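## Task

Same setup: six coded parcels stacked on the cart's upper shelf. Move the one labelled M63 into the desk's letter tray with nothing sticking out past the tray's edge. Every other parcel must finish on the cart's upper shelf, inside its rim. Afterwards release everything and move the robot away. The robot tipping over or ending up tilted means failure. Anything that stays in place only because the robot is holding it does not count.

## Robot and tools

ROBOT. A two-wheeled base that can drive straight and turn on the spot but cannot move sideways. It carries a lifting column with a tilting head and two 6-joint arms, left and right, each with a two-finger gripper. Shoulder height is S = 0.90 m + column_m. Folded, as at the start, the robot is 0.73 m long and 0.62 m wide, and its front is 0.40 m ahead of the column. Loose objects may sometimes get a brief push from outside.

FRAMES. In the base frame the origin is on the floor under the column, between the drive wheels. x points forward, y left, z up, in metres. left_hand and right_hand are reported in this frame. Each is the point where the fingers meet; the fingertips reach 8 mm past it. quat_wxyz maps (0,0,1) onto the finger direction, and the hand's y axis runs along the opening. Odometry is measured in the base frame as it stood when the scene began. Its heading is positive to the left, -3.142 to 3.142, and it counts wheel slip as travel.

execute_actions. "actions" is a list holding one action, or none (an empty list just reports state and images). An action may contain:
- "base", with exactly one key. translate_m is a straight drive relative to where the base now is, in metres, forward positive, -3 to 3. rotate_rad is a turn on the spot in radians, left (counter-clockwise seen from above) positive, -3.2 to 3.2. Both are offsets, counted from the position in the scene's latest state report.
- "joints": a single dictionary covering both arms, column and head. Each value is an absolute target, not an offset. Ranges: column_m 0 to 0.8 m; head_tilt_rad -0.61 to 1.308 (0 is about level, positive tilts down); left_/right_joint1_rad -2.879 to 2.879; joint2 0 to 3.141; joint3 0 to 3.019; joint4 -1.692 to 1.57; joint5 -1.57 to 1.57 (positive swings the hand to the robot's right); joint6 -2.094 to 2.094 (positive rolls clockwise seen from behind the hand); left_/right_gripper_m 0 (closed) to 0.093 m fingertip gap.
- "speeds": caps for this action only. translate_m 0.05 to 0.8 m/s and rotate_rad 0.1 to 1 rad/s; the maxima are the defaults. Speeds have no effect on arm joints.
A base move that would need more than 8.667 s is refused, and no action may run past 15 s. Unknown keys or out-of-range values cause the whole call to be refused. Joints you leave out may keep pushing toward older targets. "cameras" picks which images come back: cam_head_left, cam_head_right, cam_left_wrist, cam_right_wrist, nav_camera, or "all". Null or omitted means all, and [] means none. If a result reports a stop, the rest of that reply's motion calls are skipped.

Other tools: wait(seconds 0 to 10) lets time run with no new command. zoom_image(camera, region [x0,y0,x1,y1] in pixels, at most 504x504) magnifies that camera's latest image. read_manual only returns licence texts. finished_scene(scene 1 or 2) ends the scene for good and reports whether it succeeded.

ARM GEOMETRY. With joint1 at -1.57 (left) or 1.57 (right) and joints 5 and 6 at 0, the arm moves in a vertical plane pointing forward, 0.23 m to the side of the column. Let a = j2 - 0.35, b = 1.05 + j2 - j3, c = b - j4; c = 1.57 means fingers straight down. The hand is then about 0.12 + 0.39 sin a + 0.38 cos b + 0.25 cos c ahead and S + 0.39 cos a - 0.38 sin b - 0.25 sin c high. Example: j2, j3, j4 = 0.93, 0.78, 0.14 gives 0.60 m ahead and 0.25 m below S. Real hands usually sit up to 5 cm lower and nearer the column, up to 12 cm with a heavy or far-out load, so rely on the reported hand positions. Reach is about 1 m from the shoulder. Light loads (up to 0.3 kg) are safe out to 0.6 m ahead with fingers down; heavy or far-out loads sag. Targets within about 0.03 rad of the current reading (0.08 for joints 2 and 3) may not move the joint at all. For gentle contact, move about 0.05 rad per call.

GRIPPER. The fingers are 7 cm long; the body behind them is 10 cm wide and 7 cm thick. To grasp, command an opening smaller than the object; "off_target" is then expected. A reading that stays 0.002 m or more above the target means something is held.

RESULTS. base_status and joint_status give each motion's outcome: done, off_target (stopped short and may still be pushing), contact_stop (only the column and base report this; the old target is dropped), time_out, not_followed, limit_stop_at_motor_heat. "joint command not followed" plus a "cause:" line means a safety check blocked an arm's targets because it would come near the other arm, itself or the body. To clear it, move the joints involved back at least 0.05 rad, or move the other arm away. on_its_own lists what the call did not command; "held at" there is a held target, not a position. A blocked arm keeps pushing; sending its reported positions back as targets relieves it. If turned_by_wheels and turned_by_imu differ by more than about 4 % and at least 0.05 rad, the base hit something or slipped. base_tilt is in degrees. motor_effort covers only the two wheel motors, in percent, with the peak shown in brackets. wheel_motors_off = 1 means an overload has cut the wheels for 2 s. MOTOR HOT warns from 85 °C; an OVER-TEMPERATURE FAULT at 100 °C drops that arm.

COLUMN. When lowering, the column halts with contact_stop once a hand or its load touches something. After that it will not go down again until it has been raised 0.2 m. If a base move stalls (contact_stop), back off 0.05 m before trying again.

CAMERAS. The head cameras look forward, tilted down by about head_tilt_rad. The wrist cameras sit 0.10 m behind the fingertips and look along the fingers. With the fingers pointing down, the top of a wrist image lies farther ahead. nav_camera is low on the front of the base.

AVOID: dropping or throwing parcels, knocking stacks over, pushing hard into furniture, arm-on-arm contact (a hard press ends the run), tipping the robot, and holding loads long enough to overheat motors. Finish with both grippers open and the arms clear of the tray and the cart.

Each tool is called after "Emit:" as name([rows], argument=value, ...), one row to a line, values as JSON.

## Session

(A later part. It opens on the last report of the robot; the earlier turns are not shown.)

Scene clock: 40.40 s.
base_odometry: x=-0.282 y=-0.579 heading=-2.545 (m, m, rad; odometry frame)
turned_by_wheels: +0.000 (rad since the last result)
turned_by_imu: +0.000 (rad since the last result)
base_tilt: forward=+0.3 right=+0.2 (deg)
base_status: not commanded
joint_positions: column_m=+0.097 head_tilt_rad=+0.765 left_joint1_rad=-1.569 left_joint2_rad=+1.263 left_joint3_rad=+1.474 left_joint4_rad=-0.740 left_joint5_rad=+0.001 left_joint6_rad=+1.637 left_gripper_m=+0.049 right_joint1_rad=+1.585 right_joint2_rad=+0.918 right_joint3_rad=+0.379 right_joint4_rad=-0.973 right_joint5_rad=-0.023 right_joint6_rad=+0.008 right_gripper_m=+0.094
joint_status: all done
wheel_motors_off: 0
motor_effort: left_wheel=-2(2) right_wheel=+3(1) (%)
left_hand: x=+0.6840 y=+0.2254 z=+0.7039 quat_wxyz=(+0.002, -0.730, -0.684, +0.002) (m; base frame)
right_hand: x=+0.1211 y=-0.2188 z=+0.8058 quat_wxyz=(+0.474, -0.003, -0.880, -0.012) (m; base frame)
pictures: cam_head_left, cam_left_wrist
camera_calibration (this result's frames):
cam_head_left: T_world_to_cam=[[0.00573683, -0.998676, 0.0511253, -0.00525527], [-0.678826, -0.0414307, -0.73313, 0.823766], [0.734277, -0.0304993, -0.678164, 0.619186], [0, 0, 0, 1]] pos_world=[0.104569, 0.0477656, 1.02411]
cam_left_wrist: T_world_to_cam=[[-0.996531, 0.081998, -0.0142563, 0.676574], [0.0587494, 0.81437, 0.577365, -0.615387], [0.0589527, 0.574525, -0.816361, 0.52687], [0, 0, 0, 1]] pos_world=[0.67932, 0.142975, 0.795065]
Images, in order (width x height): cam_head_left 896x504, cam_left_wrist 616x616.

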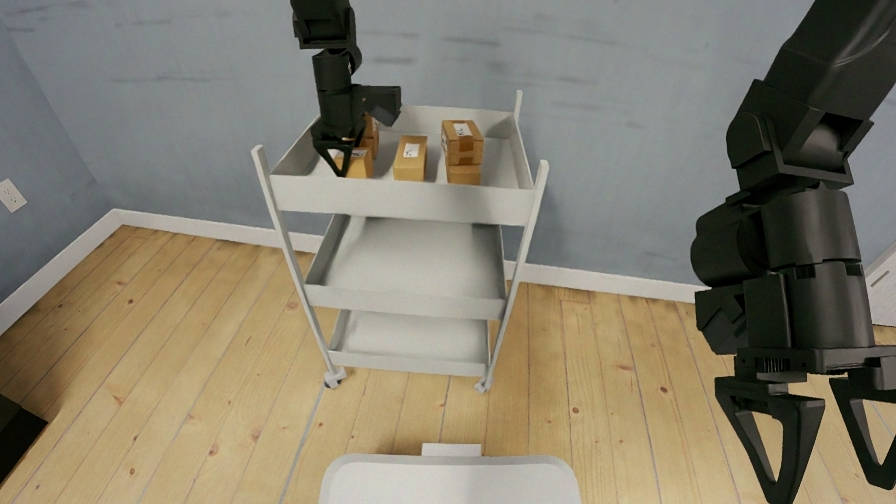

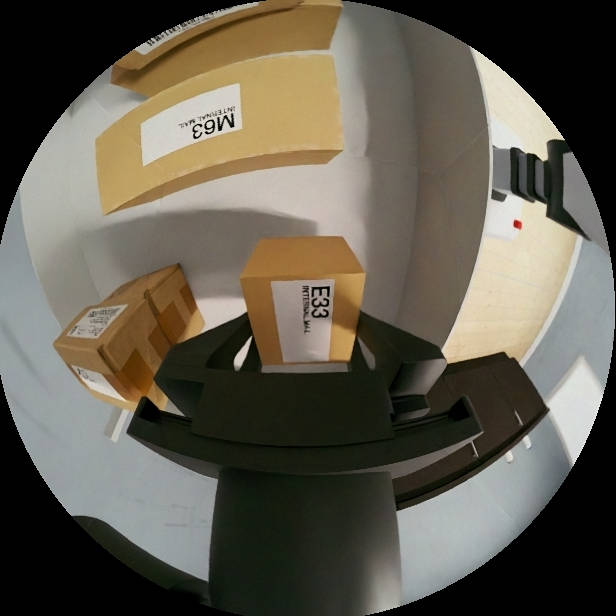

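Emit:
execute_actions([
  {"joints":{"column_m":0.09}},
], cameras=[])

Emit:
execute_actions([
  {"joints":{"left_gripper_m":0.072}},
], cameras=[])

Emit:
execute_actions([
  {"joints":{"column_m":0.17}},
], cameras=[])

Emit:
execute_actions([
  {"base":{"rotate_rad":-0.165},"joints":{"left_joint6_rad":-0.1},"speeds":{"rotate_rad":0.4}},
], cameras=[])

Emit:
execute_actions([
  {"joints":{"column_m":0.125}},
], cameras=["cam_head_left","cam_left_wrist"])

Emit:
zoom_image(camera="cam_head_left", region=[230, 80, 470, 240])

Scene clock: 45.23 s.
base_odometry: x=-0.282 y=-0.579 heading=-2.545 (m, m, rad; odometry frame)
turned_by_wheels: +0.000 (rad since the last result)
turned_by_imu: +0.000 (rad since the last result)
base_tilt: forward=+0.4 right=+0.2 (deg)
base_status: not commanded
joint_positions: column_m=+0.090 head_tilt_rad=+0.765 left_joint1_rad=-1.569 left_joint2_rad=+1.263 left_joint3_rad=+1.474 left_joint4_rad=-0.740 left_joint5_rad=+0.001 left_joint6_rad=+1.637 left_gripper_m=+0.049 right_joint1_rad=+1.585 right_joint2_rad=+0.918 right_joint3_rad=+0.379 right_joint4_rad=-0.973 right_joint5_rad=-0.023 right_joint6_rad=+0.008 right_gripper_m=+0.094
joint_status: all done
wheel_motors_off: 0
motor_effort: left_wheel=-3(3) right_wheel=+1(4) (%)
left_hand: x=+0.6840 y=+0.2254 z=+0.6969 quat_wxyz=(+0.002, -0.730, -0.684, +0.002) (m; base frame)
right_hand: x=+0.1211 y=-0.2188 z=+0.7988 quat_wxyz=(+0.474, -0.003, -0.880, -0.012) (m; base frame)
pictures: none
No camera images: the call's "cameras" was empty. Leave "cameras" out to get every camera's image.

Scene clock: 45.83 s.
base_odometry: x=-0.282 y=-0.579 heading=-2.545 (m, m, rad; odometry frame)
turned_by_wheels: +0.000 (rad since the last result)
turned_by_imu: +0.000 (rad since the last result)
base_tilt: forward=+0.4 right=+0.2 (deg)
base_status: not commanded
joint_positions: column_m=+0.090 head_tilt_rad=+0.765 left_joint1_rad=-1.569 left_joint2_rad=+1.263 left_joint3_rad=+1.474 left_joint4_rad=-0.740 left_joint5_rad=+0.001 left_joint6_rad=+1.637 left_gripper_m=+0.072 right_joint1_rad=+1.585 right_joint2_rad=+0.918 right_joint3_rad=+0.379 right_joint4_rad=-0.973 right_joint5_rad=-0.023 right_joint6_rad=+0.008 right_gripper_m=+0.094
joint_status: all done
wheel_motors_off: 0
motor_effort: left_wheel=-3(3) right_wheel=+2(3) (%)
left_hand: x=+0.6840 y=+0.2254 z=+0.6969 quat_wxyz=(+0.002, -0.730, -0.684, +0.002) (m; base frame)
right_hand: x=+0.1211 y=-0.2188 z=+0.7988 quat_wxyz=(+0.474, -0.003, -0.880, -0.012) (m; base frame)
pictures: none
No camera images: the call's "cameras" was empty. Leave "cameras" out to get every camera's image.

Scene clock: 47.47 s.
base_odometry: x=-0.282 y=-0.579 heading=-2.545 (m, m, rad; odometry frame)
turned_by_wheels: +0.000 (rad since the last result)
turned_by_imu: +0.000 (rad since the last result)
base_tilt: forward=+0.4 right=+0.2 (deg)
base_status: not commanded
joint_positions: column_m=+0.170 head_tilt_rad=+0.765 left_joint1_rad=-1.569 left_joint2_rad=+1.263 left_joint3_rad=+1.474 left_joint4_rad=-0.740 left_joint5_rad=+0.001 left_joint6_rad=+1.637 left_gripper_m=+0.072 right_joint1_rad=+1.585 right_joint2_rad=+0.918 right_joint3_rad=+0.379 right_joint4_rad=-0.973 right_joint5_rad=-0.023 right_joint6_rad=+0.008 right_gripper_m=+0.094
joint_status: all done
wheel_motors_off: 0
motor_effort: left_wheel=-3(3) right_wheel=+3(3) (%)
left_hand: x=+0.6840 y=+0.2254 z=+0.7768 quat_wxyz=(+0.002, -0.730, -0.684, +0.002) (m; base frame)
right_hand: x=+0.1211 y=-0.2188 z=+0.8787 quat_wxyz=(+0.474, -0.003, -0.880, -0.012) (m; base frame)
pictures: none
No camera images: the call's "cameras" was empty. Leave "cameras" out to get every camera's image.

Scene clock: 49.27 s.
base_odometry: x=-0.282 y=-0.579 heading=-2.708 (m, m, rad; odometry frame)
turned_by_wheels: -0.164 (rad since the last result)
turned_by_imu: -0.160 (rad since the last result)
base_tilt: forward=+0.4 right=+0.1 (deg)
base_status: done
joint_positions: column_m=+0.170 head_tilt_rad=+0.765 left_joint1_rad=-1.571 left_joint2_rad=+1.263 left_joint3_rad=+1.474 left_joint4_rad=-0.740 left_joint5_rad=+0.001 left_joint6_rad=-0.087 left_gripper_m=+0.072 right_joint1_rad=+1.585 right_joint2_rad=+0.918 right_joint3_rad=+0.379 right_joint4_rad=-0.973 right_joint5_rad=-0.023 right_joint6_rad=+0.008 right_gripper_m=+0.094
joint_status: all done
wheel_motors_off: 0
motor_effort: left_wheel=+0(38) right_wheel=+0(54) (%)
left_hand: x=+0.6840 y=+0.2241 z=+0.7768 quat_wxyz=(+0.003, +0.043, -0.999, +0.001) (m; base frame)
right_hand: x=+0.1211 y=-0.2188 z=+0.8787 quat_wxyz=(+0.474, -0.003, -0.880, -0.012) (m; base frame)
pictures: none
No camera images: the call's "cameras" was empty. Leave "cameras" out to get every camera's image.

Scene clock: 50.43 s.
base_odometry: x=-0.282 y=-0.579 heading=-2.708 (m, m, rad; odometry frame)
turned_by_wheels: +0.000 (rad since the last result)
turned_by_imu: +0.000 (rad since the last result)
base_tilt: forward=+0.4 right=+0.2 (deg)
base_status: not commanded
joint_positions: column_m=+0.125 head_tilt_rad=+0.765 left_joint1_rad=-1.571 left_joint2_rad=+1.263 left_joint3_rad=+1.474 left_joint4_rad=-0.740 left_joint5_rad=+0.001 left_joint6_rad=-0.087 left_gripper_m=+0.072 right_joint1_rad=+1.585 right_joint2_rad=+0.918 right_joint3_rad=+0.379 right_joint4_rad=-0.973 right_joint5_rad=-0.023 right_joint6_rad=+0.008 right_gripper_m=+0.094
joint_status: all done
wheel_motors_off: 0
motor_effort: left_wheel=+2(2) right_wheel=-3(2) (%)
left_hand: x=+0.6840 y=+0.2241 z=+0.7319 quat_wxyz=(+0.003, +0.043, -0.999, +0.001) (m; base frame)
right_hand: x=+0.1211 y=-0.2188 z=+0.8338 quat_wxyz=(+0.474, -0.003, -0.880, -0.012) (m; base frame)
pictures: cam_head_left, cam_left_wrist
camera_calibration (this result's frames):
cam_head_left: T_world_to_cam=[[0.00573683, -0.998676, 0.0511253, -0.00668792], [-0.678826, -0.0414307, -0.73313, 0.84431], [0.734277, -0.0304993, -0.678164, 0.63819], [0, 0, 0, 1]] pos_world=[0.104569, 0.0477656, 1.05213]
cam_left_wrist: T_world_to_cam=[[0.0696703, -0.997404, -0.0182231, 0.192566], [-0.810494, -0.0672455, 0.581874, 0.158352], [-0.581588, -0.0257696, -0.813075, 1.12076], [0, 0, 0, 1]] pos_world=[0.766751, 0.231597, 0.822633]
Images, in order (width x height): cam_head_left 896x504, cam_left_wrist 616x616.

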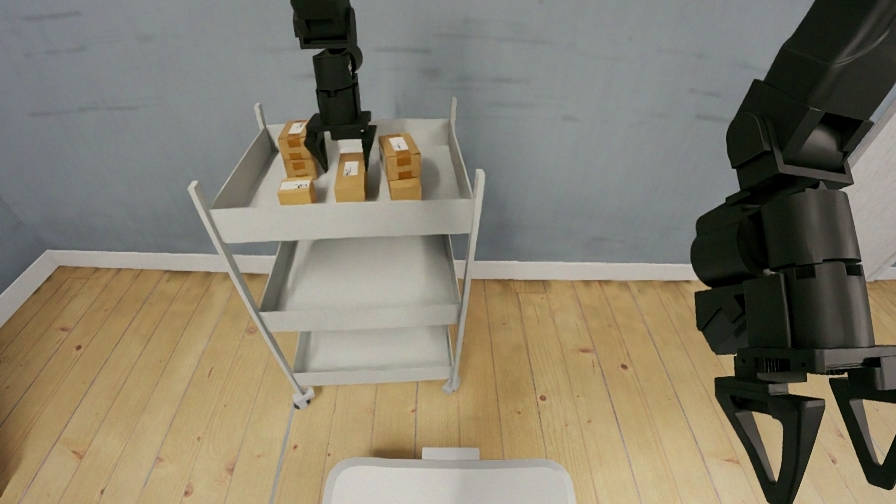

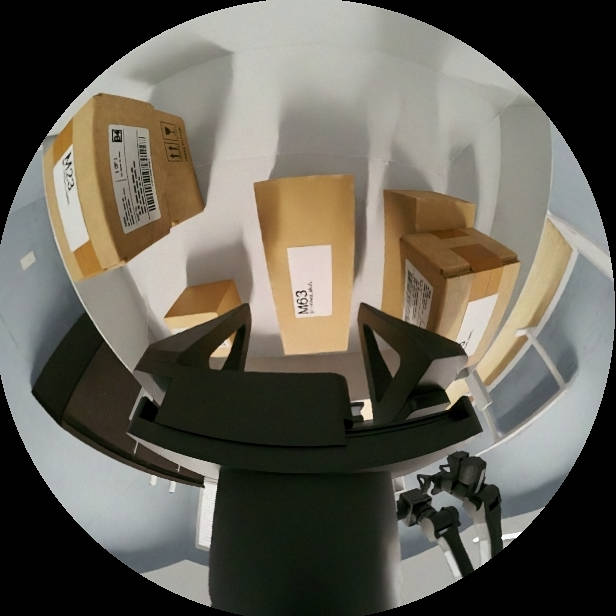

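Region (230, 80, 470, 240) of cam_head_left's 896x504 image, scaled by 2.100, with more detail than that image has.

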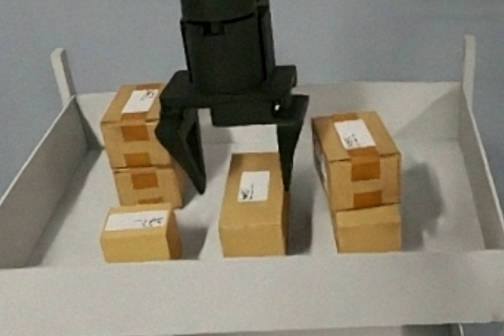

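Emit:
execute_actions([
  {"base":{"rotate_rad":-0.007},"joints":{"left_joint6_rad":-0.17}},
], cameras=[])

Emit:
execute_actions([
  {"joints":{"column_m":0.095}},
], cameras=["cam_head_left","cam_left_wrist"])

Emit:
zoom_image(camera="cam_head_left", region=[230, 80, 470, 240])

Scene clock: 55.40 s.
base_odometry: x=-0.282 y=-0.579 heading=-2.714 (m, m, rad; odometry frame)
turned_by_wheels: -0.006 (rad since the last result)
turned_by_imu: -0.006 (rad since the last result)
base_tilt: forward=+0.4 right=+0.2 (deg)
base_status: done
joint_positions: column_m=+0.125 head_tilt_rad=+0.765 left_joint1_rad=-1.572 left_joint2_rad=+1.263 left_joint3_rad=+1.474 left_joint4_rad=-0.740 left_joint5_rad=+0.001 left_joint6_rad=-0.156 left_gripper_m=+0.072 right_joint1_rad=+1.585 right_joint2_rad=+0.918 right_joint3_rad=+0.379 right_joint4_rad=-0.973 right_joint5_rad=-0.023 right_joint6_rad=+0.008 right_gripper_m=+0.094
joint_status: all done
wheel_motors_off: 0
motor_effort: left_wheel=+1(40) right_wheel=-1(36) (%)
left_hand: x=+0.6840 y=+0.2237 z=+0.7319 quat_wxyz=(+0.003, +0.078, -0.997, +0.001) (m; base frame)
right_hand: x=+0.1211 y=-0.2188 z=+0.8338 quat_wxyz=(+0.474, -0.003, -0.880, -0.012) (m; base frame)
pictures: none
No camera images: the call's "cameras" was empty. Leave "cameras" out to get every camera's image.

Scene clock: 56.37 s.
base_odometry: x=-0.282 y=-0.579 heading=-2.714 (m, m, rad; odometry frame)
turned_by_wheels: +0.000 (rad since the last result)
turned_by_imu: +0.000 (rad since the last result)
base_tilt: forward=+0.3 right=+0.2 (deg)
base_status: not commanded
joint_positions: column_m=+0.095 head_tilt_rad=+0.765 left_joint1_rad=-1.572 left_joint2_rad=+1.263 left_joint3_rad=+1.474 left_joint4_rad=-0.740 left_joint5_rad=+0.001 left_joint6_rad=-0.156 left_gripper_m=+0.072 right_joint1_rad=+1.585 right_joint2_rad=+0.918 right_joint3_rad=+0.379 right_joint4_rad=-0.973 right_joint5_rad=-0.023 right_joint6_rad=+0.008 right_gripper_m=+0.094
joint_status: all done
wheel_motors_off: 0
motor_effort: left_wheel=+2(2) right_wheel=-1(1) (%)
left_hand: x=+0.6840 y=+0.2237 z=+0.7019 quat_wxyz=(+0.003, +0.078, -0.997, +0.001) (m; base frame)
right_hand: x=+0.1211 y=-0.2188 z=+0.8038 quat_wxyz=(+0.474, -0.003, -0.880, -0.012) (m; base frame)
pictures: cam_head_left, cam_left_wrist
camera_calibration (this result's frames):
cam_head_left: T_world_to_cam=[[0.00573682, -0.998676, 0.0511253, -0.00515327], [-0.678826, -0.0414307, -0.73313, 0.822303], [0.734277, -0.0304993, -0.678164, 0.617833], [0, 0, 0, 1]] pos_world=[0.104569, 0.0477656, 1.02211]
cam_left_wrist: T_world_to_cam=[[0.137936, -0.990279, -0.017945, 0.14311], [-0.803895, -0.122521, 0.582016, 0.18354], [-0.578556, -0.0658551, -0.81298, 1.10317], [0, 0, 0, 1]] pos_world=[0.766054, 0.236855, 0.792602]
Images, in order (width x height): cam_head_left 896x504, cam_left_wrist 616x616.

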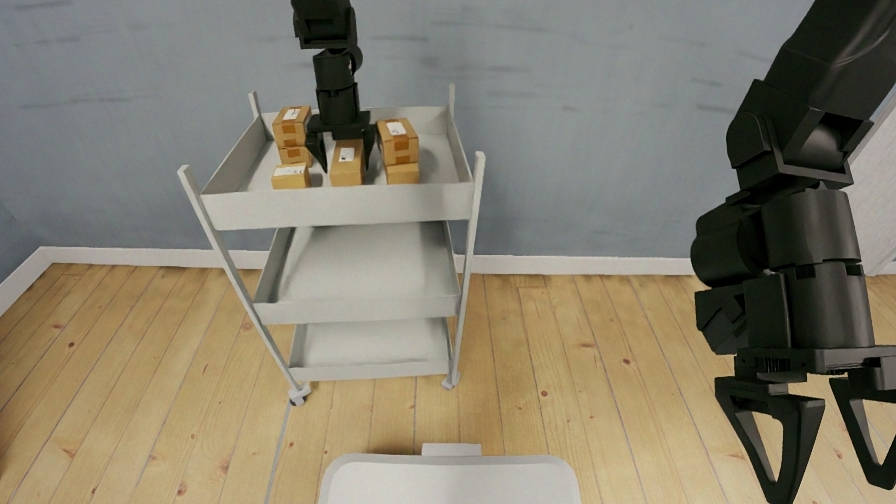

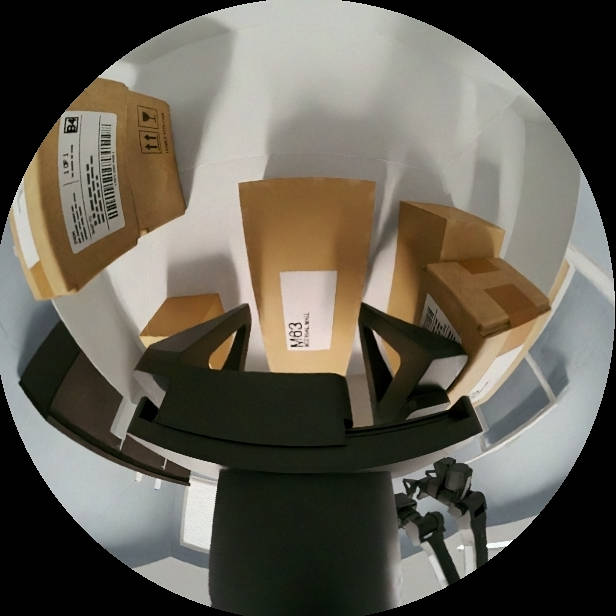

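Region (230, 80, 470, 240) of cam_head_left's 896x504 image, scaled by 2.100, with more detail than that image has.

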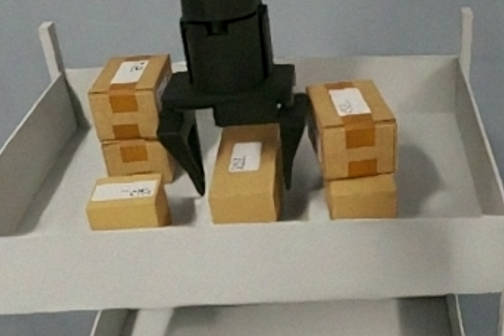

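Tips look about 2 cm down the sides, so I'll grip.

Emit:
execute_actions([
  {"joints":{"left_gripper_m":0.02}},
], cameras=[])

Emit:
execute_actions([
  {"joints":{"column_m":0.3}},
], cameras=["cam_head_left"])

Emit:
execute_actions([
  {"base":{"translate_m":-0.2},"joints":{"column_m":0.42},"speeds":{"translate_m":0.3}},
], cameras=[])

Emit:
execute_actions([
  {"base":{"rotate_rad":-1.6},"joints":{"column_m":0.6,"head_tilt_rad":0.45},"speeds":{"rotate_rad":0.6}},
], cameras=["cam_head_left","cam_head_right"])

Scene clock: 59.30 s.
base_odometry: x=-0.282 y=-0.579 heading=-2.714 (m, m, rad; odometry frame)
turned_by_wheels: +0.000 (rad since the last result)
turned_by_imu: +0.000 (rad since the last result)
base_tilt: forward=+0.3 right=+0.2 (deg)
base_status: not commanded
joint_positions: column_m=+0.095 head_tilt_rad=+0.765 left_joint1_rad=-1.572 left_joint2_rad=+1.263 left_joint3_rad=+1.474 left_joint4_rad=-0.740 left_joint5_rad=+0.002 left_joint6_rad=-0.156 left_gripper_m=+0.051 right_joint1_rad=+1.585 right_joint2_rad=+0.918 right_joint3_rad=+0.379 right_joint4_rad=-0.973 right_joint5_rad=-0.023 right_joint6_rad=+0.008 right_gripper_m=+0.094
joint_status: left_gripper_m off_target (ended at +0.051, target +0.020)
wheel_motors_off: 0
motor_effort: left_wheel=+2(2) right_wheel=-1(2) (%)
left_hand: x=+0.6840 y=+0.2236 z=+0.7019 quat_wxyz=(+0.003, +0.078, -0.997, +0.001) (m; base frame)
right_hand: x=+0.1211 y=-0.2188 z=+0.8038 quat_wxyz=(+0.474, -0.003, -0.880, -0.012) (m; base frame)
pictures: none
No camera images: the call's "cameras" was empty. Leave "cameras" out to get every camera's image.

Scene clock: 62.53 s.
base_odometry: x=-0.282 y=-0.579 heading=-2.714 (m, m, rad; odometry frame)
turned_by_wheels: +0.000 (rad since the last result)
turned_by_imu: +0.000 (rad since the last result)
base_tilt: forward=+0.4 right=+0.2 (deg)
base_status: not commanded
joint_positions: column_m=+0.300 head_tilt_rad=+0.765 left_joint1_rad=-1.572 left_joint2_rad=+1.264 left_joint3_rad=+1.474 left_joint4_rad=-0.740 left_joint5_rad=+0.002 left_joint6_rad=-0.156 left_gripper_m=+0.051 right_joint1_rad=+1.585 right_joint2_rad=+0.918 right_joint3_rad=+0.379 right_joint4_rad=-0.973 right_joint5_rad=-0.023 right_joint6_rad=+0.008 right_gripper_m=+0.094
joint_status: all done
wheel_motors_off: 0
motor_effort: left_wheel=+2(2) right_wheel=-3(3) (%)
left_hand: x=+0.6838 y=+0.2236 z=+0.9064 quat_wxyz=(+0.003, +0.078, -0.997, +0.001) (m; base frame)
right_hand: x=+0.1211 y=-0.2188 z=+1.0087 quat_wxyz=(+0.474, -0.003, -0.880, -0.012) (m; base frame)
pictures: cam_head_left
camera_calibration (this result's frames):
cam_head_left: T_world_to_cam=[[0.00573683, -0.998676, 0.0511253, -0.0156309], [-0.678826, -0.0414307, -0.73313, 0.972551], [0.734277, -0.0304993, -0.678164, 0.756817], [0, 0, 0, 1]] pos_world=[0.104569, 0.0477656, 1.22705]
Images, in order (width x height): cam_head_left 896x504.

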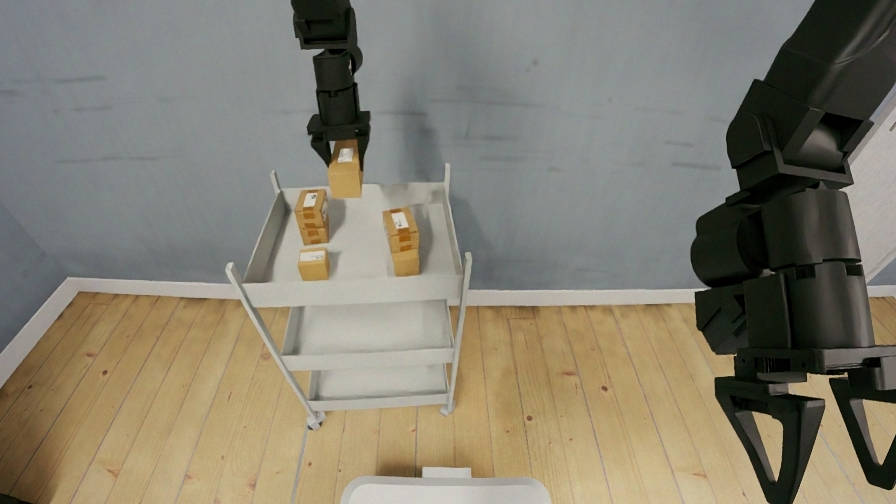

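Scene clock: 64.67 s.
base_odometry: x=-0.099 y=-0.496 heading=-2.715 (m, m, rad; odometry frame)
turned_by_wheels: -0.001 (rad since the last result)
turned_by_imu: -0.001 (rad since the last result)
base_tilt: forward=+0.3 right=+0.2 (deg)
base_status: done
joint_positions: column_m=+0.420 head_tilt_rad=+0.765 left_joint1_rad=-1.572 left_joint2_rad=+1.264 left_joint3_rad=+1.474 left_joint4_rad=-0.740 left_joint5_rad=+0.002 left_joint6_rad=-0.156 left_gripper_m=+0.051 right_joint1_rad=+1.585 right_joint2_rad=+0.918 right_joint3_rad=+0.381 right_joint4_rad=-0.973 right_joint5_rad=-0.023 right_joint6_rad=+0.008 right_gripper_m=+0.094
joint_status: all done
wheel_motors_off: 0
motor_effort: left_wheel=-2(46) right_wheel=+2(36) (%)
left_hand: x=+0.6837 y=+0.2236 z=+1.0262 quat_wxyz=(+0.003, +0.078, -0.997, +0.001) (m; base frame)
right_hand: x=+0.1219 y=-0.2188 z=+1.1284 quat_wxyz=(+0.474, -0.003, -0.881, -0.012) (m; base frame)
pictures: none
No camera images: the call's "cameras" was empty. Leave "cameras" out to get every camera's image.

Scene clock: 68.23 s.
base_odometry: x=-0.100 y=-0.496 heading=+1.969 (m, m, rad; odometry frame)
turned_by_wheels: -1.600 (rad since the last result)
turned_by_imu: -1.582 (rad since the last result)
base_tilt: forward=+0.4 right=+0.2 (deg)
base_status: done
joint_positions: column_m=+0.600 head_tilt_rad=+0.468 left_joint1_rad=-1.571 left_joint2_rad=+1.265 left_joint3_rad=+1.474 left_joint4_rad=-0.740 left_joint5_rad=+0.001 left_joint6_rad=-0.157 left_gripper_m=+0.051 right_joint1_rad=+1.585 right_joint2_rad=+0.918 right_joint3_rad=+0.381 right_joint4_rad=-0.973 right_joint5_rad=-0.023 right_joint6_rad=+0.008 right_gripper_m=+0.094
joint_status: all done
wheel_motors_off: 0
motor_effort: left_wheel=+1(43) right_wheel=-1(50) (%)
left_hand: x=+0.6836 y=+0.2243 z=+1.2059 quat_wxyz=(+0.003, +0.078, -0.997, +0.000) (m; base frame)
right_hand: x=+0.1219 y=-0.2188 z=+1.3084 quat_wxyz=(+0.474, -0.003, -0.881, -0.012) (m; base frame)
pictures: cam_head_left, cam_head_right
camera_calibration (this result's frames):
cam_head_left: T_world_to_cam=[[-0.00948163, -0.998676, 0.0505649, -0.0293174], [-0.434459, -0.0414307, -0.899738, 1.44448], [0.900642, -0.0304993, -0.43349, 0.563895], [0, 0, 0, 1]] pos_world=[0.119421, 0.0477656, 1.54558]
cam_head_right: T_world_to_cam=[[-0.0136192, -0.999166, 0.0384821, -0.124757], [-0.421441, -0.0291643, -0.906387, 1.45341], [0.906754, -0.0285622, -0.420693, 0.541463], [0, 0, 0, 1]] pos_world=[0.119854, -0.0667998, 1.54994]
Images, in order (width x height): cam_head_left 896x504, cam_head_right 896x504.

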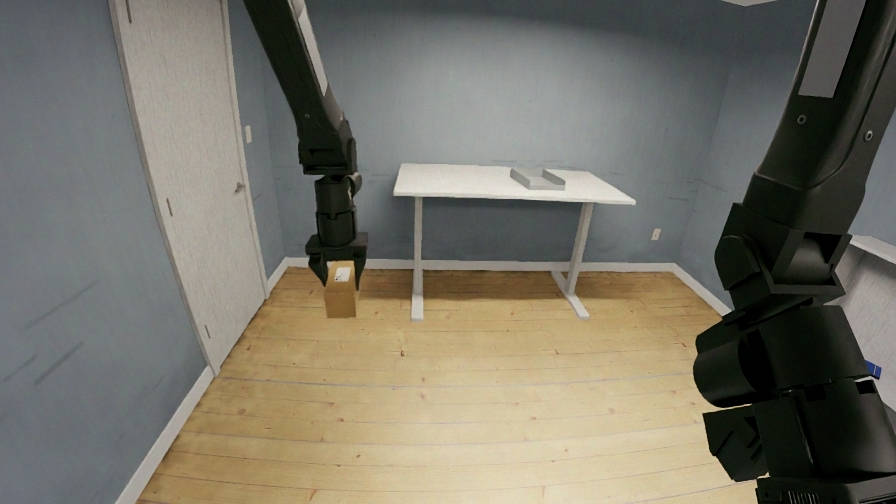

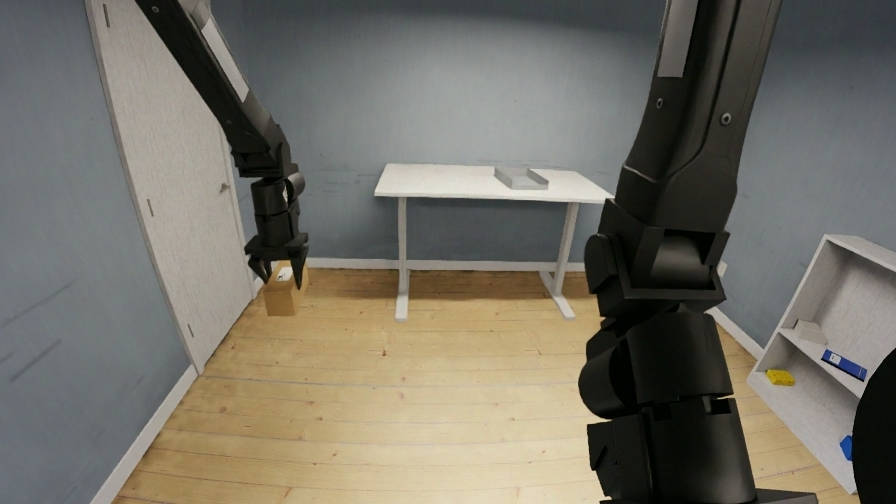

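Emit:
execute_actions([
  {"base":{"rotate_rad":-0.33},"speeds":{"rotate_rad":0.6}},
], cameras=[])

Emit:
execute_actions([
  {"base":{"translate_m":1.45},"joints":{"head_tilt_rad":0.7,"left_joint6_rad":-0.4},"speeds":{"translate_m":0.6}},
], cameras=["cam_head_left","cam_head_right","cam_left_wrist"])

Scene clock: 72.80 s.
base_odometry: x=-0.100 y=-0.496 heading=+1.639 (m, m, rad; odometry frame)
turned_by_wheels: -0.329 (rad since the last result)
turned_by_imu: -0.327 (rad since the last result)
base_tilt: forward=+0.4 right=+0.2 (deg)
base_status: done
joint_positions: column_m=+0.600 head_tilt_rad=+0.468 left_joint1_rad=-1.572 left_joint2_rad=+1.265 left_joint3_rad=+1.474 left_joint4_rad=-0.740 left_joint5_rad=+0.001 left_joint6_rad=-0.157 left_gripper_m=+0.051 right_joint1_rad=+1.585 right_joint2_rad=+0.918 right_joint3_rad=+0.381 right_joint4_rad=-0.973 right_joint5_rad=-0.023 right_joint6_rad=+0.008 right_gripper_m=+0.094
joint_status: not commanded
wheel_motors_off: 0
motor_effort: left_wheel=+1(27) right_wheel=-2(31) (%)
left_hand: x=+0.6836 y=+0.2239 z=+1.2059 quat_wxyz=(+0.003, +0.078, -0.997, +0.001) (m; base frame)
right_hand: x=+0.1219 y=-0.2188 z=+1.3084 quat_wxyz=(+0.474, -0.003, -0.881, -0.012) (m; base frame)
pictures: none
No camera images: the call's "cameras" was empty. Leave "cameras" out to get every camera's image.

Scene clock: 77.13 s.
base_odometry: x=-0.198 y=+0.951 heading=+1.639 (m, m, rad; odometry frame)
turned_by_wheels: +0.000 (rad since the last result)
turned_by_imu: -0.004 (rad since the last result)
base_tilt: forward=+0.4 right=+0.2 (deg)
base_status: done
joint_positions: column_m=+0.600 head_tilt_rad=+0.703 left_joint1_rad=-1.572 left_joint2_rad=+1.265 left_joint3_rad=+1.474 left_joint4_rad=-0.740 left_joint5_rad=+0.001 left_joint6_rad=-0.386 left_gripper_m=+0.051 right_joint1_rad=+1.585 right_joint2_rad=+0.918 right_joint3_rad=+0.381 right_joint4_rad=-0.973 right_joint5_rad=-0.023 right_joint6_rad=+0.008 right_gripper_m=+0.094
joint_status: all done
wheel_motors_off: 0
motor_effort: left_wheel=-1(46) right_wheel=+0(56) (%)
left_hand: x=+0.6836 y=+0.2239 z=+1.2059 quat_wxyz=(+0.004, +0.192, -0.981, +0.000) (m; base frame)
right_hand: x=+0.1221 y=-0.2188 z=+1.3083 quat_wxyz=(+0.473, -0.003, -0.881, -0.012) (m; base frame)
pictures: cam_head_left, cam_head_right, cam_left_wrist
camera_calibration (this result's frames):
cam_head_left: T_world_to_cam=[[0.00254871, -0.998676, 0.051383, -0.0312164], [-0.631956, -0.0414307, -0.773896, 1.25478], [0.775, -0.0304993, -0.631224, 0.883768], [0, 0, 0, 1]] pos_world=[0.108124, 0.0477656, 1.53053]
cam_head_right: T_world_to_cam=[[-0.00428767, -0.999166, 0.0405952, -0.128575], [-0.620843, -0.0291643, -0.783392, 1.26832], [0.783923, -0.0285622, -0.620201, 0.864009], [0, 0, 0, 1]] pos_world=[0.10956, -0.0667998, 1.53467]
cam_left_wrist: T_world_to_cam=[[0.360579, -0.932512, -0.0201203, -0.0100792], [-0.753326, -0.303877, 0.583231, -0.105596], [-0.549984, -0.195144, -0.812057, 1.52102], [0, 0, 0, 1]] pos_world=[0.760622, 0.25533, 1.29654]
Images, in order (width x height): cam_head_left 896x504, cam_head_right 896x504, cam_left_wrist 616x616.

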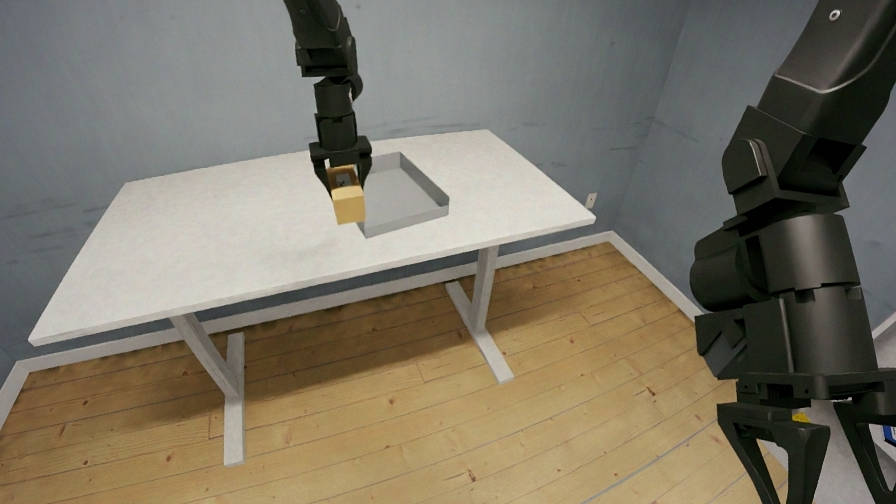

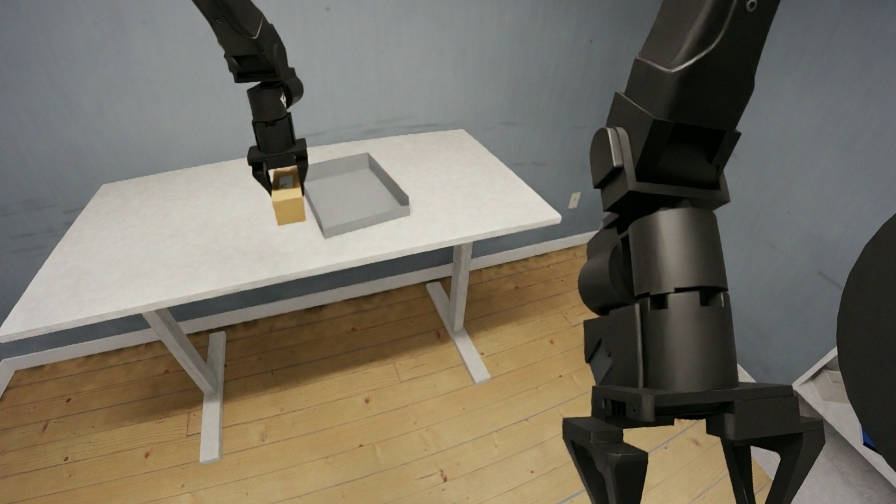

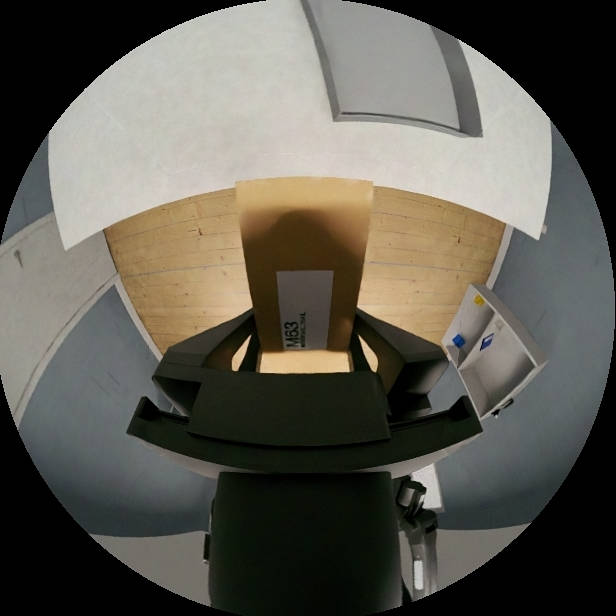

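Emit:
execute_actions([
  {"base":{"translate_m":0.4},"joints":{"column_m":0.48,"left_joint6_rad":-0.5},"speeds":{"translate_m":0.4}},
], cameras=["cam_head_left","cam_left_wrist"])

Scene clock: 85.63 s.
base_odometry: x=-0.225 y=+1.350 heading=+1.638 (m, m, rad; odometry frame)
turned_by_wheels: +0.000 (rad since the last result)
turned_by_imu: -0.001 (rad since the last result)
base_tilt: forward=+0.4 right=+0.2 (deg)
base_status: done
joint_positions: column_m=+0.480 head_tilt_rad=+0.703 left_joint1_rad=-1.572 left_joint2_rad=+1.265 left_joint3_rad=+1.474 left_joint4_rad=-0.740 left_joint5_rad=+0.001 left_joint6_rad=-0.487 left_gripper_m=+0.051 right_joint1_rad=+1.585 right_joint2_rad=+0.918 right_joint3_rad=+0.381 right_joint4_rad=-0.973 right_joint5_rad=-0.023 right_joint6_rad=+0.008 right_gripper_m=+0.094
joint_status: all done
wheel_motors_off: 0
motor_effort: left_wheel=+0(25) right_wheel=+0(39) (%)
left_hand: x=+0.6835 y=+0.2239 z=+1.0860 quat_wxyz=(+0.004, +0.241, -0.971, +0.000) (m; base frame)
right_hand: x=+0.1220 y=-0.2188 z=+1.1885 quat_wxyz=(+0.473, -0.003, -0.881, -0.012) (m; base frame)
pictures: cam_head_left, cam_left_wrist
camera_calibration (this result's frames):
cam_head_left: T_world_to_cam=[[0.00255627, -0.998676, 0.0513826, -0.025056], [-0.632069, -0.0414307, -0.773803, 1.16187], [0.774908, -0.0304993, -0.631338, 0.808263], [0, 0, 0, 1]] pos_world=[0.108116, 0.0477656, 1.41063]
cam_left_wrist: T_world_to_cam=[[0.452151, -0.891694, -0.0210015, -0.0832282], [-0.718741, -0.378192, 0.583422, -0.0429508], [-0.528177, -0.2487, -0.811897, 1.42052], [0, 0, 0, 1]] pos_world=[0.757049, 0.262827, 1.17663]
Images, in order (width x height): cam_head_left 896x504, cam_left_wrist 616x616.

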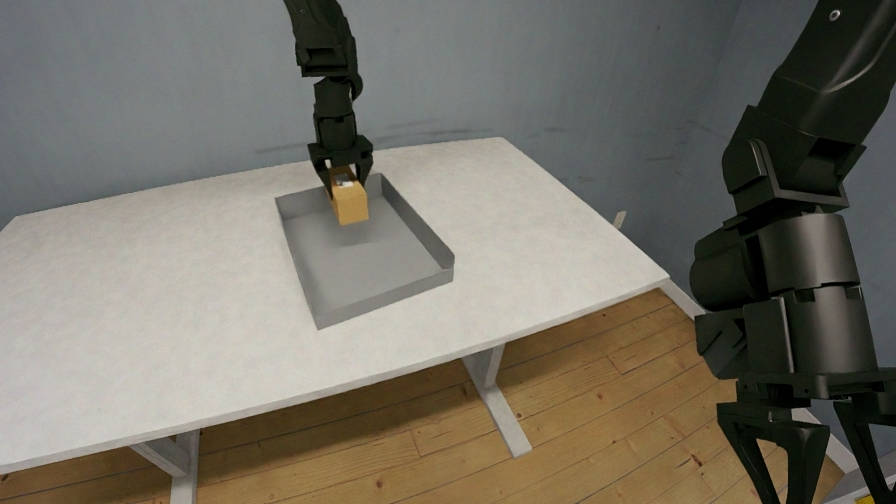

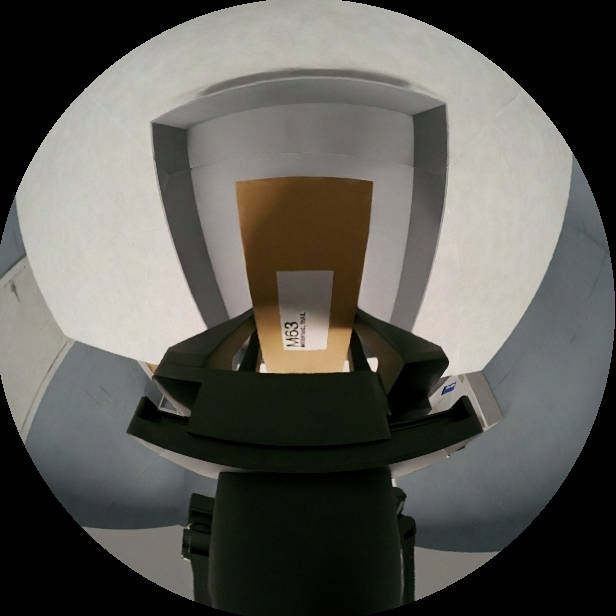

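Centred.

Emit:
execute_actions([
  {"joints":{"column_m":0.41}},
], cameras=["cam_head_left"])

Emit:
zoom_image(camera="cam_head_left", region=[250, 130, 470, 310])

Scene clock: 89.00 s.
base_odometry: x=-0.225 y=+1.350 heading=+1.638 (m, m, rad; odometry frame)
turned_by_wheels: +0.000 (rad since the last result)
turned_by_imu: +0.000 (rad since the last result)
base_tilt: forward=+0.4 right=+0.2 (deg)
base_status: not commanded
joint_positions: column_m=+0.410 head_tilt_rad=+0.703 left_joint1_rad=-1.572 left_joint2_rad=+1.265 left_joint3_rad=+1.474 left_joint4_rad=-0.740 left_joint5_rad=+0.001 left_joint6_rad=-0.487 left_gripper_m=+0.051 right_joint1_rad=+1.585 right_joint2_rad=+0.918 right_joint3_rad=+0.381 right_joint4_rad=-0.973 right_joint5_rad=-0.023 right_joint6_rad=+0.008 right_gripper_m=+0.094
joint_status: all done
wheel_motors_off: 0
motor_effort: left_wheel=+0(0) right_wheel=+1(1) (%)
left_hand: x=+0.6835 y=+0.2239 z=+1.0160 quat_wxyz=(+0.004, +0.241, -0.971, +0.000) (m; base frame)
right_hand: x=+0.1220 y=-0.2188 z=+1.1185 quat_wxyz=(+0.473, -0.003, -0.881, -0.012) (m; base frame)
pictures: cam_head_left
camera_calibration (this result's frames):
cam_head_left: T_world_to_cam=[[0.00255626, -0.998676, 0.0513826, -0.0214589], [-0.632069, -0.0414307, -0.773804, 1.1077], [0.774908, -0.0304993, -0.631338, 0.764065], [0, 0, 0, 1]] pos_world=[0.108116, 0.0477656, 1.34063]
Images, in order (width x height): cam_head_left 896x504.

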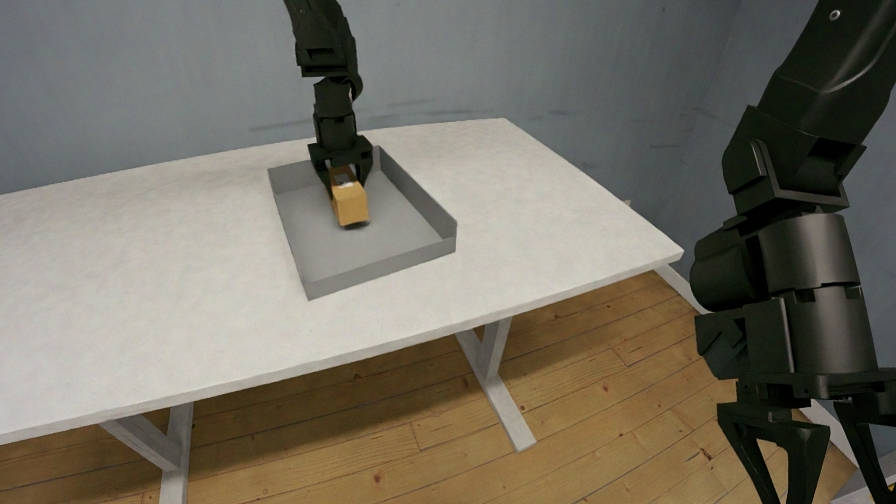

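Region (250, 130, 470, 310) of cam_head_left's 896x504 image, scaled by 2.291, with more detail than that image has; it fills the top 412 rows of this view, and the rest is white.

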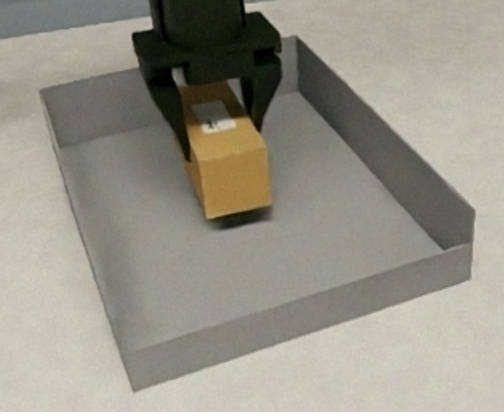

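Emit:
execute_actions([
  {"joints":{"column_m":0.394}},
], cameras=[])

Emit:
execute_actions([
  {"joints":{"left_gripper_m":0.093}},
], cameras=[])

Emit:
execute_actions([
  {"joints":{"column_m":0.5}},
], cameras=[])

Emit:
execute_actions([
  {"base":{"translate_m":-0.4}},
], cameras=["cam_head_right"])

Scene clock: 92.17 s.
base_odometry: x=-0.225 y=+1.350 heading=+1.638 (m, m, rad; odometry frame)
turned_by_wheels: +0.000 (rad since the last result)
turned_by_imu: +0.000 (rad since the last result)
base_tilt: forward=+0.4 right=+0.2 (deg)
base_status: not commanded
joint_positions: column_m=+0.394 head_tilt_rad=+0.703 left_joint1_rad=-1.572 left_joint2_rad=+1.266 left_joint3_rad=+1.474 left_joint4_rad=-0.740 left_joint5_rad=+0.001 left_joint6_rad=-0.487 left_gripper_m=+0.051 right_joint1_rad=+1.585 right_joint2_rad=+0.918 right_joint3_rad=+0.381 right_joint4_rad=-0.973 right_joint5_rad=-0.023 right_joint6_rad=+0.008 right_gripper_m=+0.094
joint_status: all done
wheel_motors_off: 0
motor_effort: left_wheel=+0(0) right_wheel=+0(0) (%)
left_hand: x=+0.6832 y=+0.2239 z=+0.9994 quat_wxyz=(+0.004, +0.241, -0.971, +0.000) (m; base frame)
right_hand: x=+0.1220 y=-0.2188 z=+1.1025 quat_wxyz=(+0.473, -0.003, -0.881, -0.012) (m; base frame)
pictures: none
No camera images: the call's "cameras" was empty. Leave "cameras" out to get every camera's image.

Scene clock: 92.83 s.
base_odometry: x=-0.225 y=+1.350 heading=+1.638 (m, m, rad; odometry frame)
turned_by_wheels: +0.000 (rad since the last result)
turned_by_imu: +0.000 (rad since the last result)
base_tilt: forward=+0.4 right=+0.2 (deg)
base_status: not commanded
joint_positions: column_m=+0.394 head_tilt_rad=+0.703 left_joint1_rad=-1.572 left_joint2_rad=+1.266 left_joint3_rad=+1.474 left_joint4_rad=-0.740 left_joint5_rad=+0.001 left_joint6_rad=-0.487 left_gripper_m=+0.093 right_joint1_rad=+1.585 right_joint2_rad=+0.918 right_joint3_rad=+0.381 right_joint4_rad=-0.973 right_joint5_rad=-0.023 right_joint6_rad=+0.008 right_gripper_m=+0.094
joint_status: all done
wheel_motors_off: 0
motor_effort: left_wheel=+0(0) right_wheel=+0(0) (%)
left_hand: x=+0.6832 y=+0.2239 z=+0.9994 quat_wxyz=(+0.004, +0.241, -0.971, +0.000) (m; base frame)
right_hand: x=+0.1220 y=-0.2188 z=+1.1025 quat_wxyz=(+0.473, -0.003, -0.881, -0.012) (m; base frame)
pictures: none
No camera images: the call's "cameras" was empty. Leave "cameras" out to get every camera's image.

Scene clock: 94.80 s.
base_odometry: x=-0.225 y=+1.350 heading=+1.638 (m, m, rad; odometry frame)
turned_by_wheels: +0.000 (rad since the last result)
turned_by_imu: +0.000 (rad since the last result)
base_tilt: forward=+0.3 right=+0.2 (deg)
base_status: not commanded
joint_positions: column_m=+0.500 head_tilt_rad=+0.703 left_joint1_rad=-1.572 left_joint2_rad=+1.266 left_joint3_rad=+1.474 left_joint4_rad=-0.740 left_joint5_rad=+0.001 left_joint6_rad=-0.487 left_gripper_m=+0.093 right_joint1_rad=+1.585 right_joint2_rad=+0.918 right_joint3_rad=+0.381 right_joint4_rad=-0.973 right_joint5_rad=-0.023 right_joint6_rad=+0.008 right_gripper_m=+0.094
joint_status: all done
wheel_motors_off: 0
motor_effort: left_wheel=+0(0) right_wheel=+0(1) (%)
left_hand: x=+0.6832 y=+0.2239 z=+1.1053 quat_wxyz=(+0.004, +0.241, -0.971, +0.000) (m; base frame)
right_hand: x=+0.1220 y=-0.2188 z=+1.2084 quat_wxyz=(+0.473, -0.003, -0.881, -0.012) (m; base frame)
pictures: none
No camera images: the call's "cameras" was empty. Leave "cameras" out to get every camera's image.

Scene clock: 97.23 s.
base_odometry: x=-0.198 y=+0.951 heading=+1.639 (m, m, rad; odometry frame)
turned_by_wheels: +0.000 (rad since the last result)
turned_by_imu: +0.001 (rad since the last result)
base_tilt: forward=+0.4 right=+0.2 (deg)
base_status: done
joint_positions: column_m=+0.500 head_tilt_rad=+0.703 left_joint1_rad=-1.572 left_joint2_rad=+1.266 left_joint3_rad=+1.474 left_joint4_rad=-0.741 left_joint5_rad=+0.001 left_joint6_rad=-0.487 left_gripper_m=+0.093 right_joint1_rad=+1.585 right_joint2_rad=+0.917 right_joint3_rad=+0.379 right_joint4_rad=-0.973 right_joint5_rad=-0.023 right_joint6_rad=+0.008 right_gripper_m=+0.094
joint_status: not commanded
wheel_motors_off: 0
motor_effort: left_wheel=-1(27) right_wheel=-2(34) (%)
left_hand: x=+0.6830 y=+0.2239 z=+1.1053 quat_wxyz=(+0.005, +0.241, -0.971, +0.000) (m; base frame)
right_hand: x=+0.1209 y=-0.2188 z=+1.2089 quat_wxyz=(+0.474, -0.003, -0.880, -0.012) (m; base frame)
pictures: cam_head_right
camera_calibration (this result's frames):
cam_head_right: T_world_to_cam=[[-0.00426955, -0.999166, 0.0405971, -0.124519], [-0.621193, -0.0291643, -0.783115, 1.18959], [0.783646, -0.0285622, -0.62055, 0.802522], [0, 0, 0, 1]] pos_world=[0.109537, -0.0667998, 1.43464]
Images, in order (width x height): cam_head_right 896x504.

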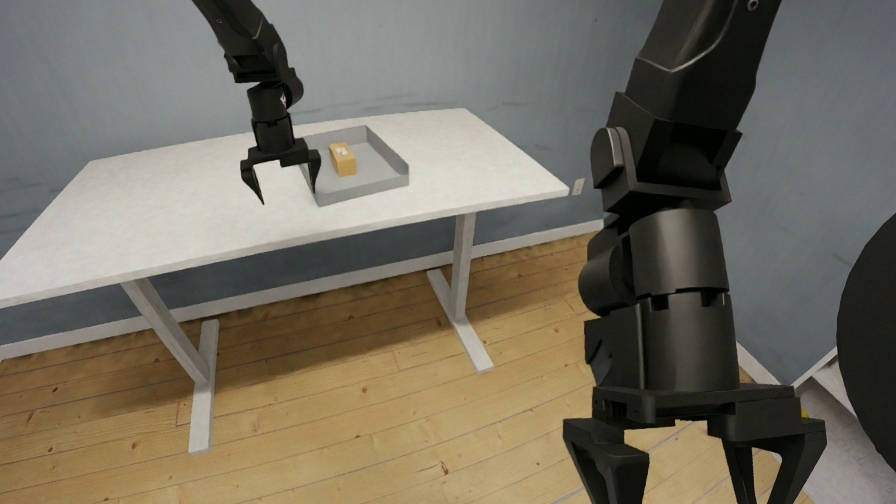

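Emit:
finished_scene(scene=2)

The scene is finished: the task was done.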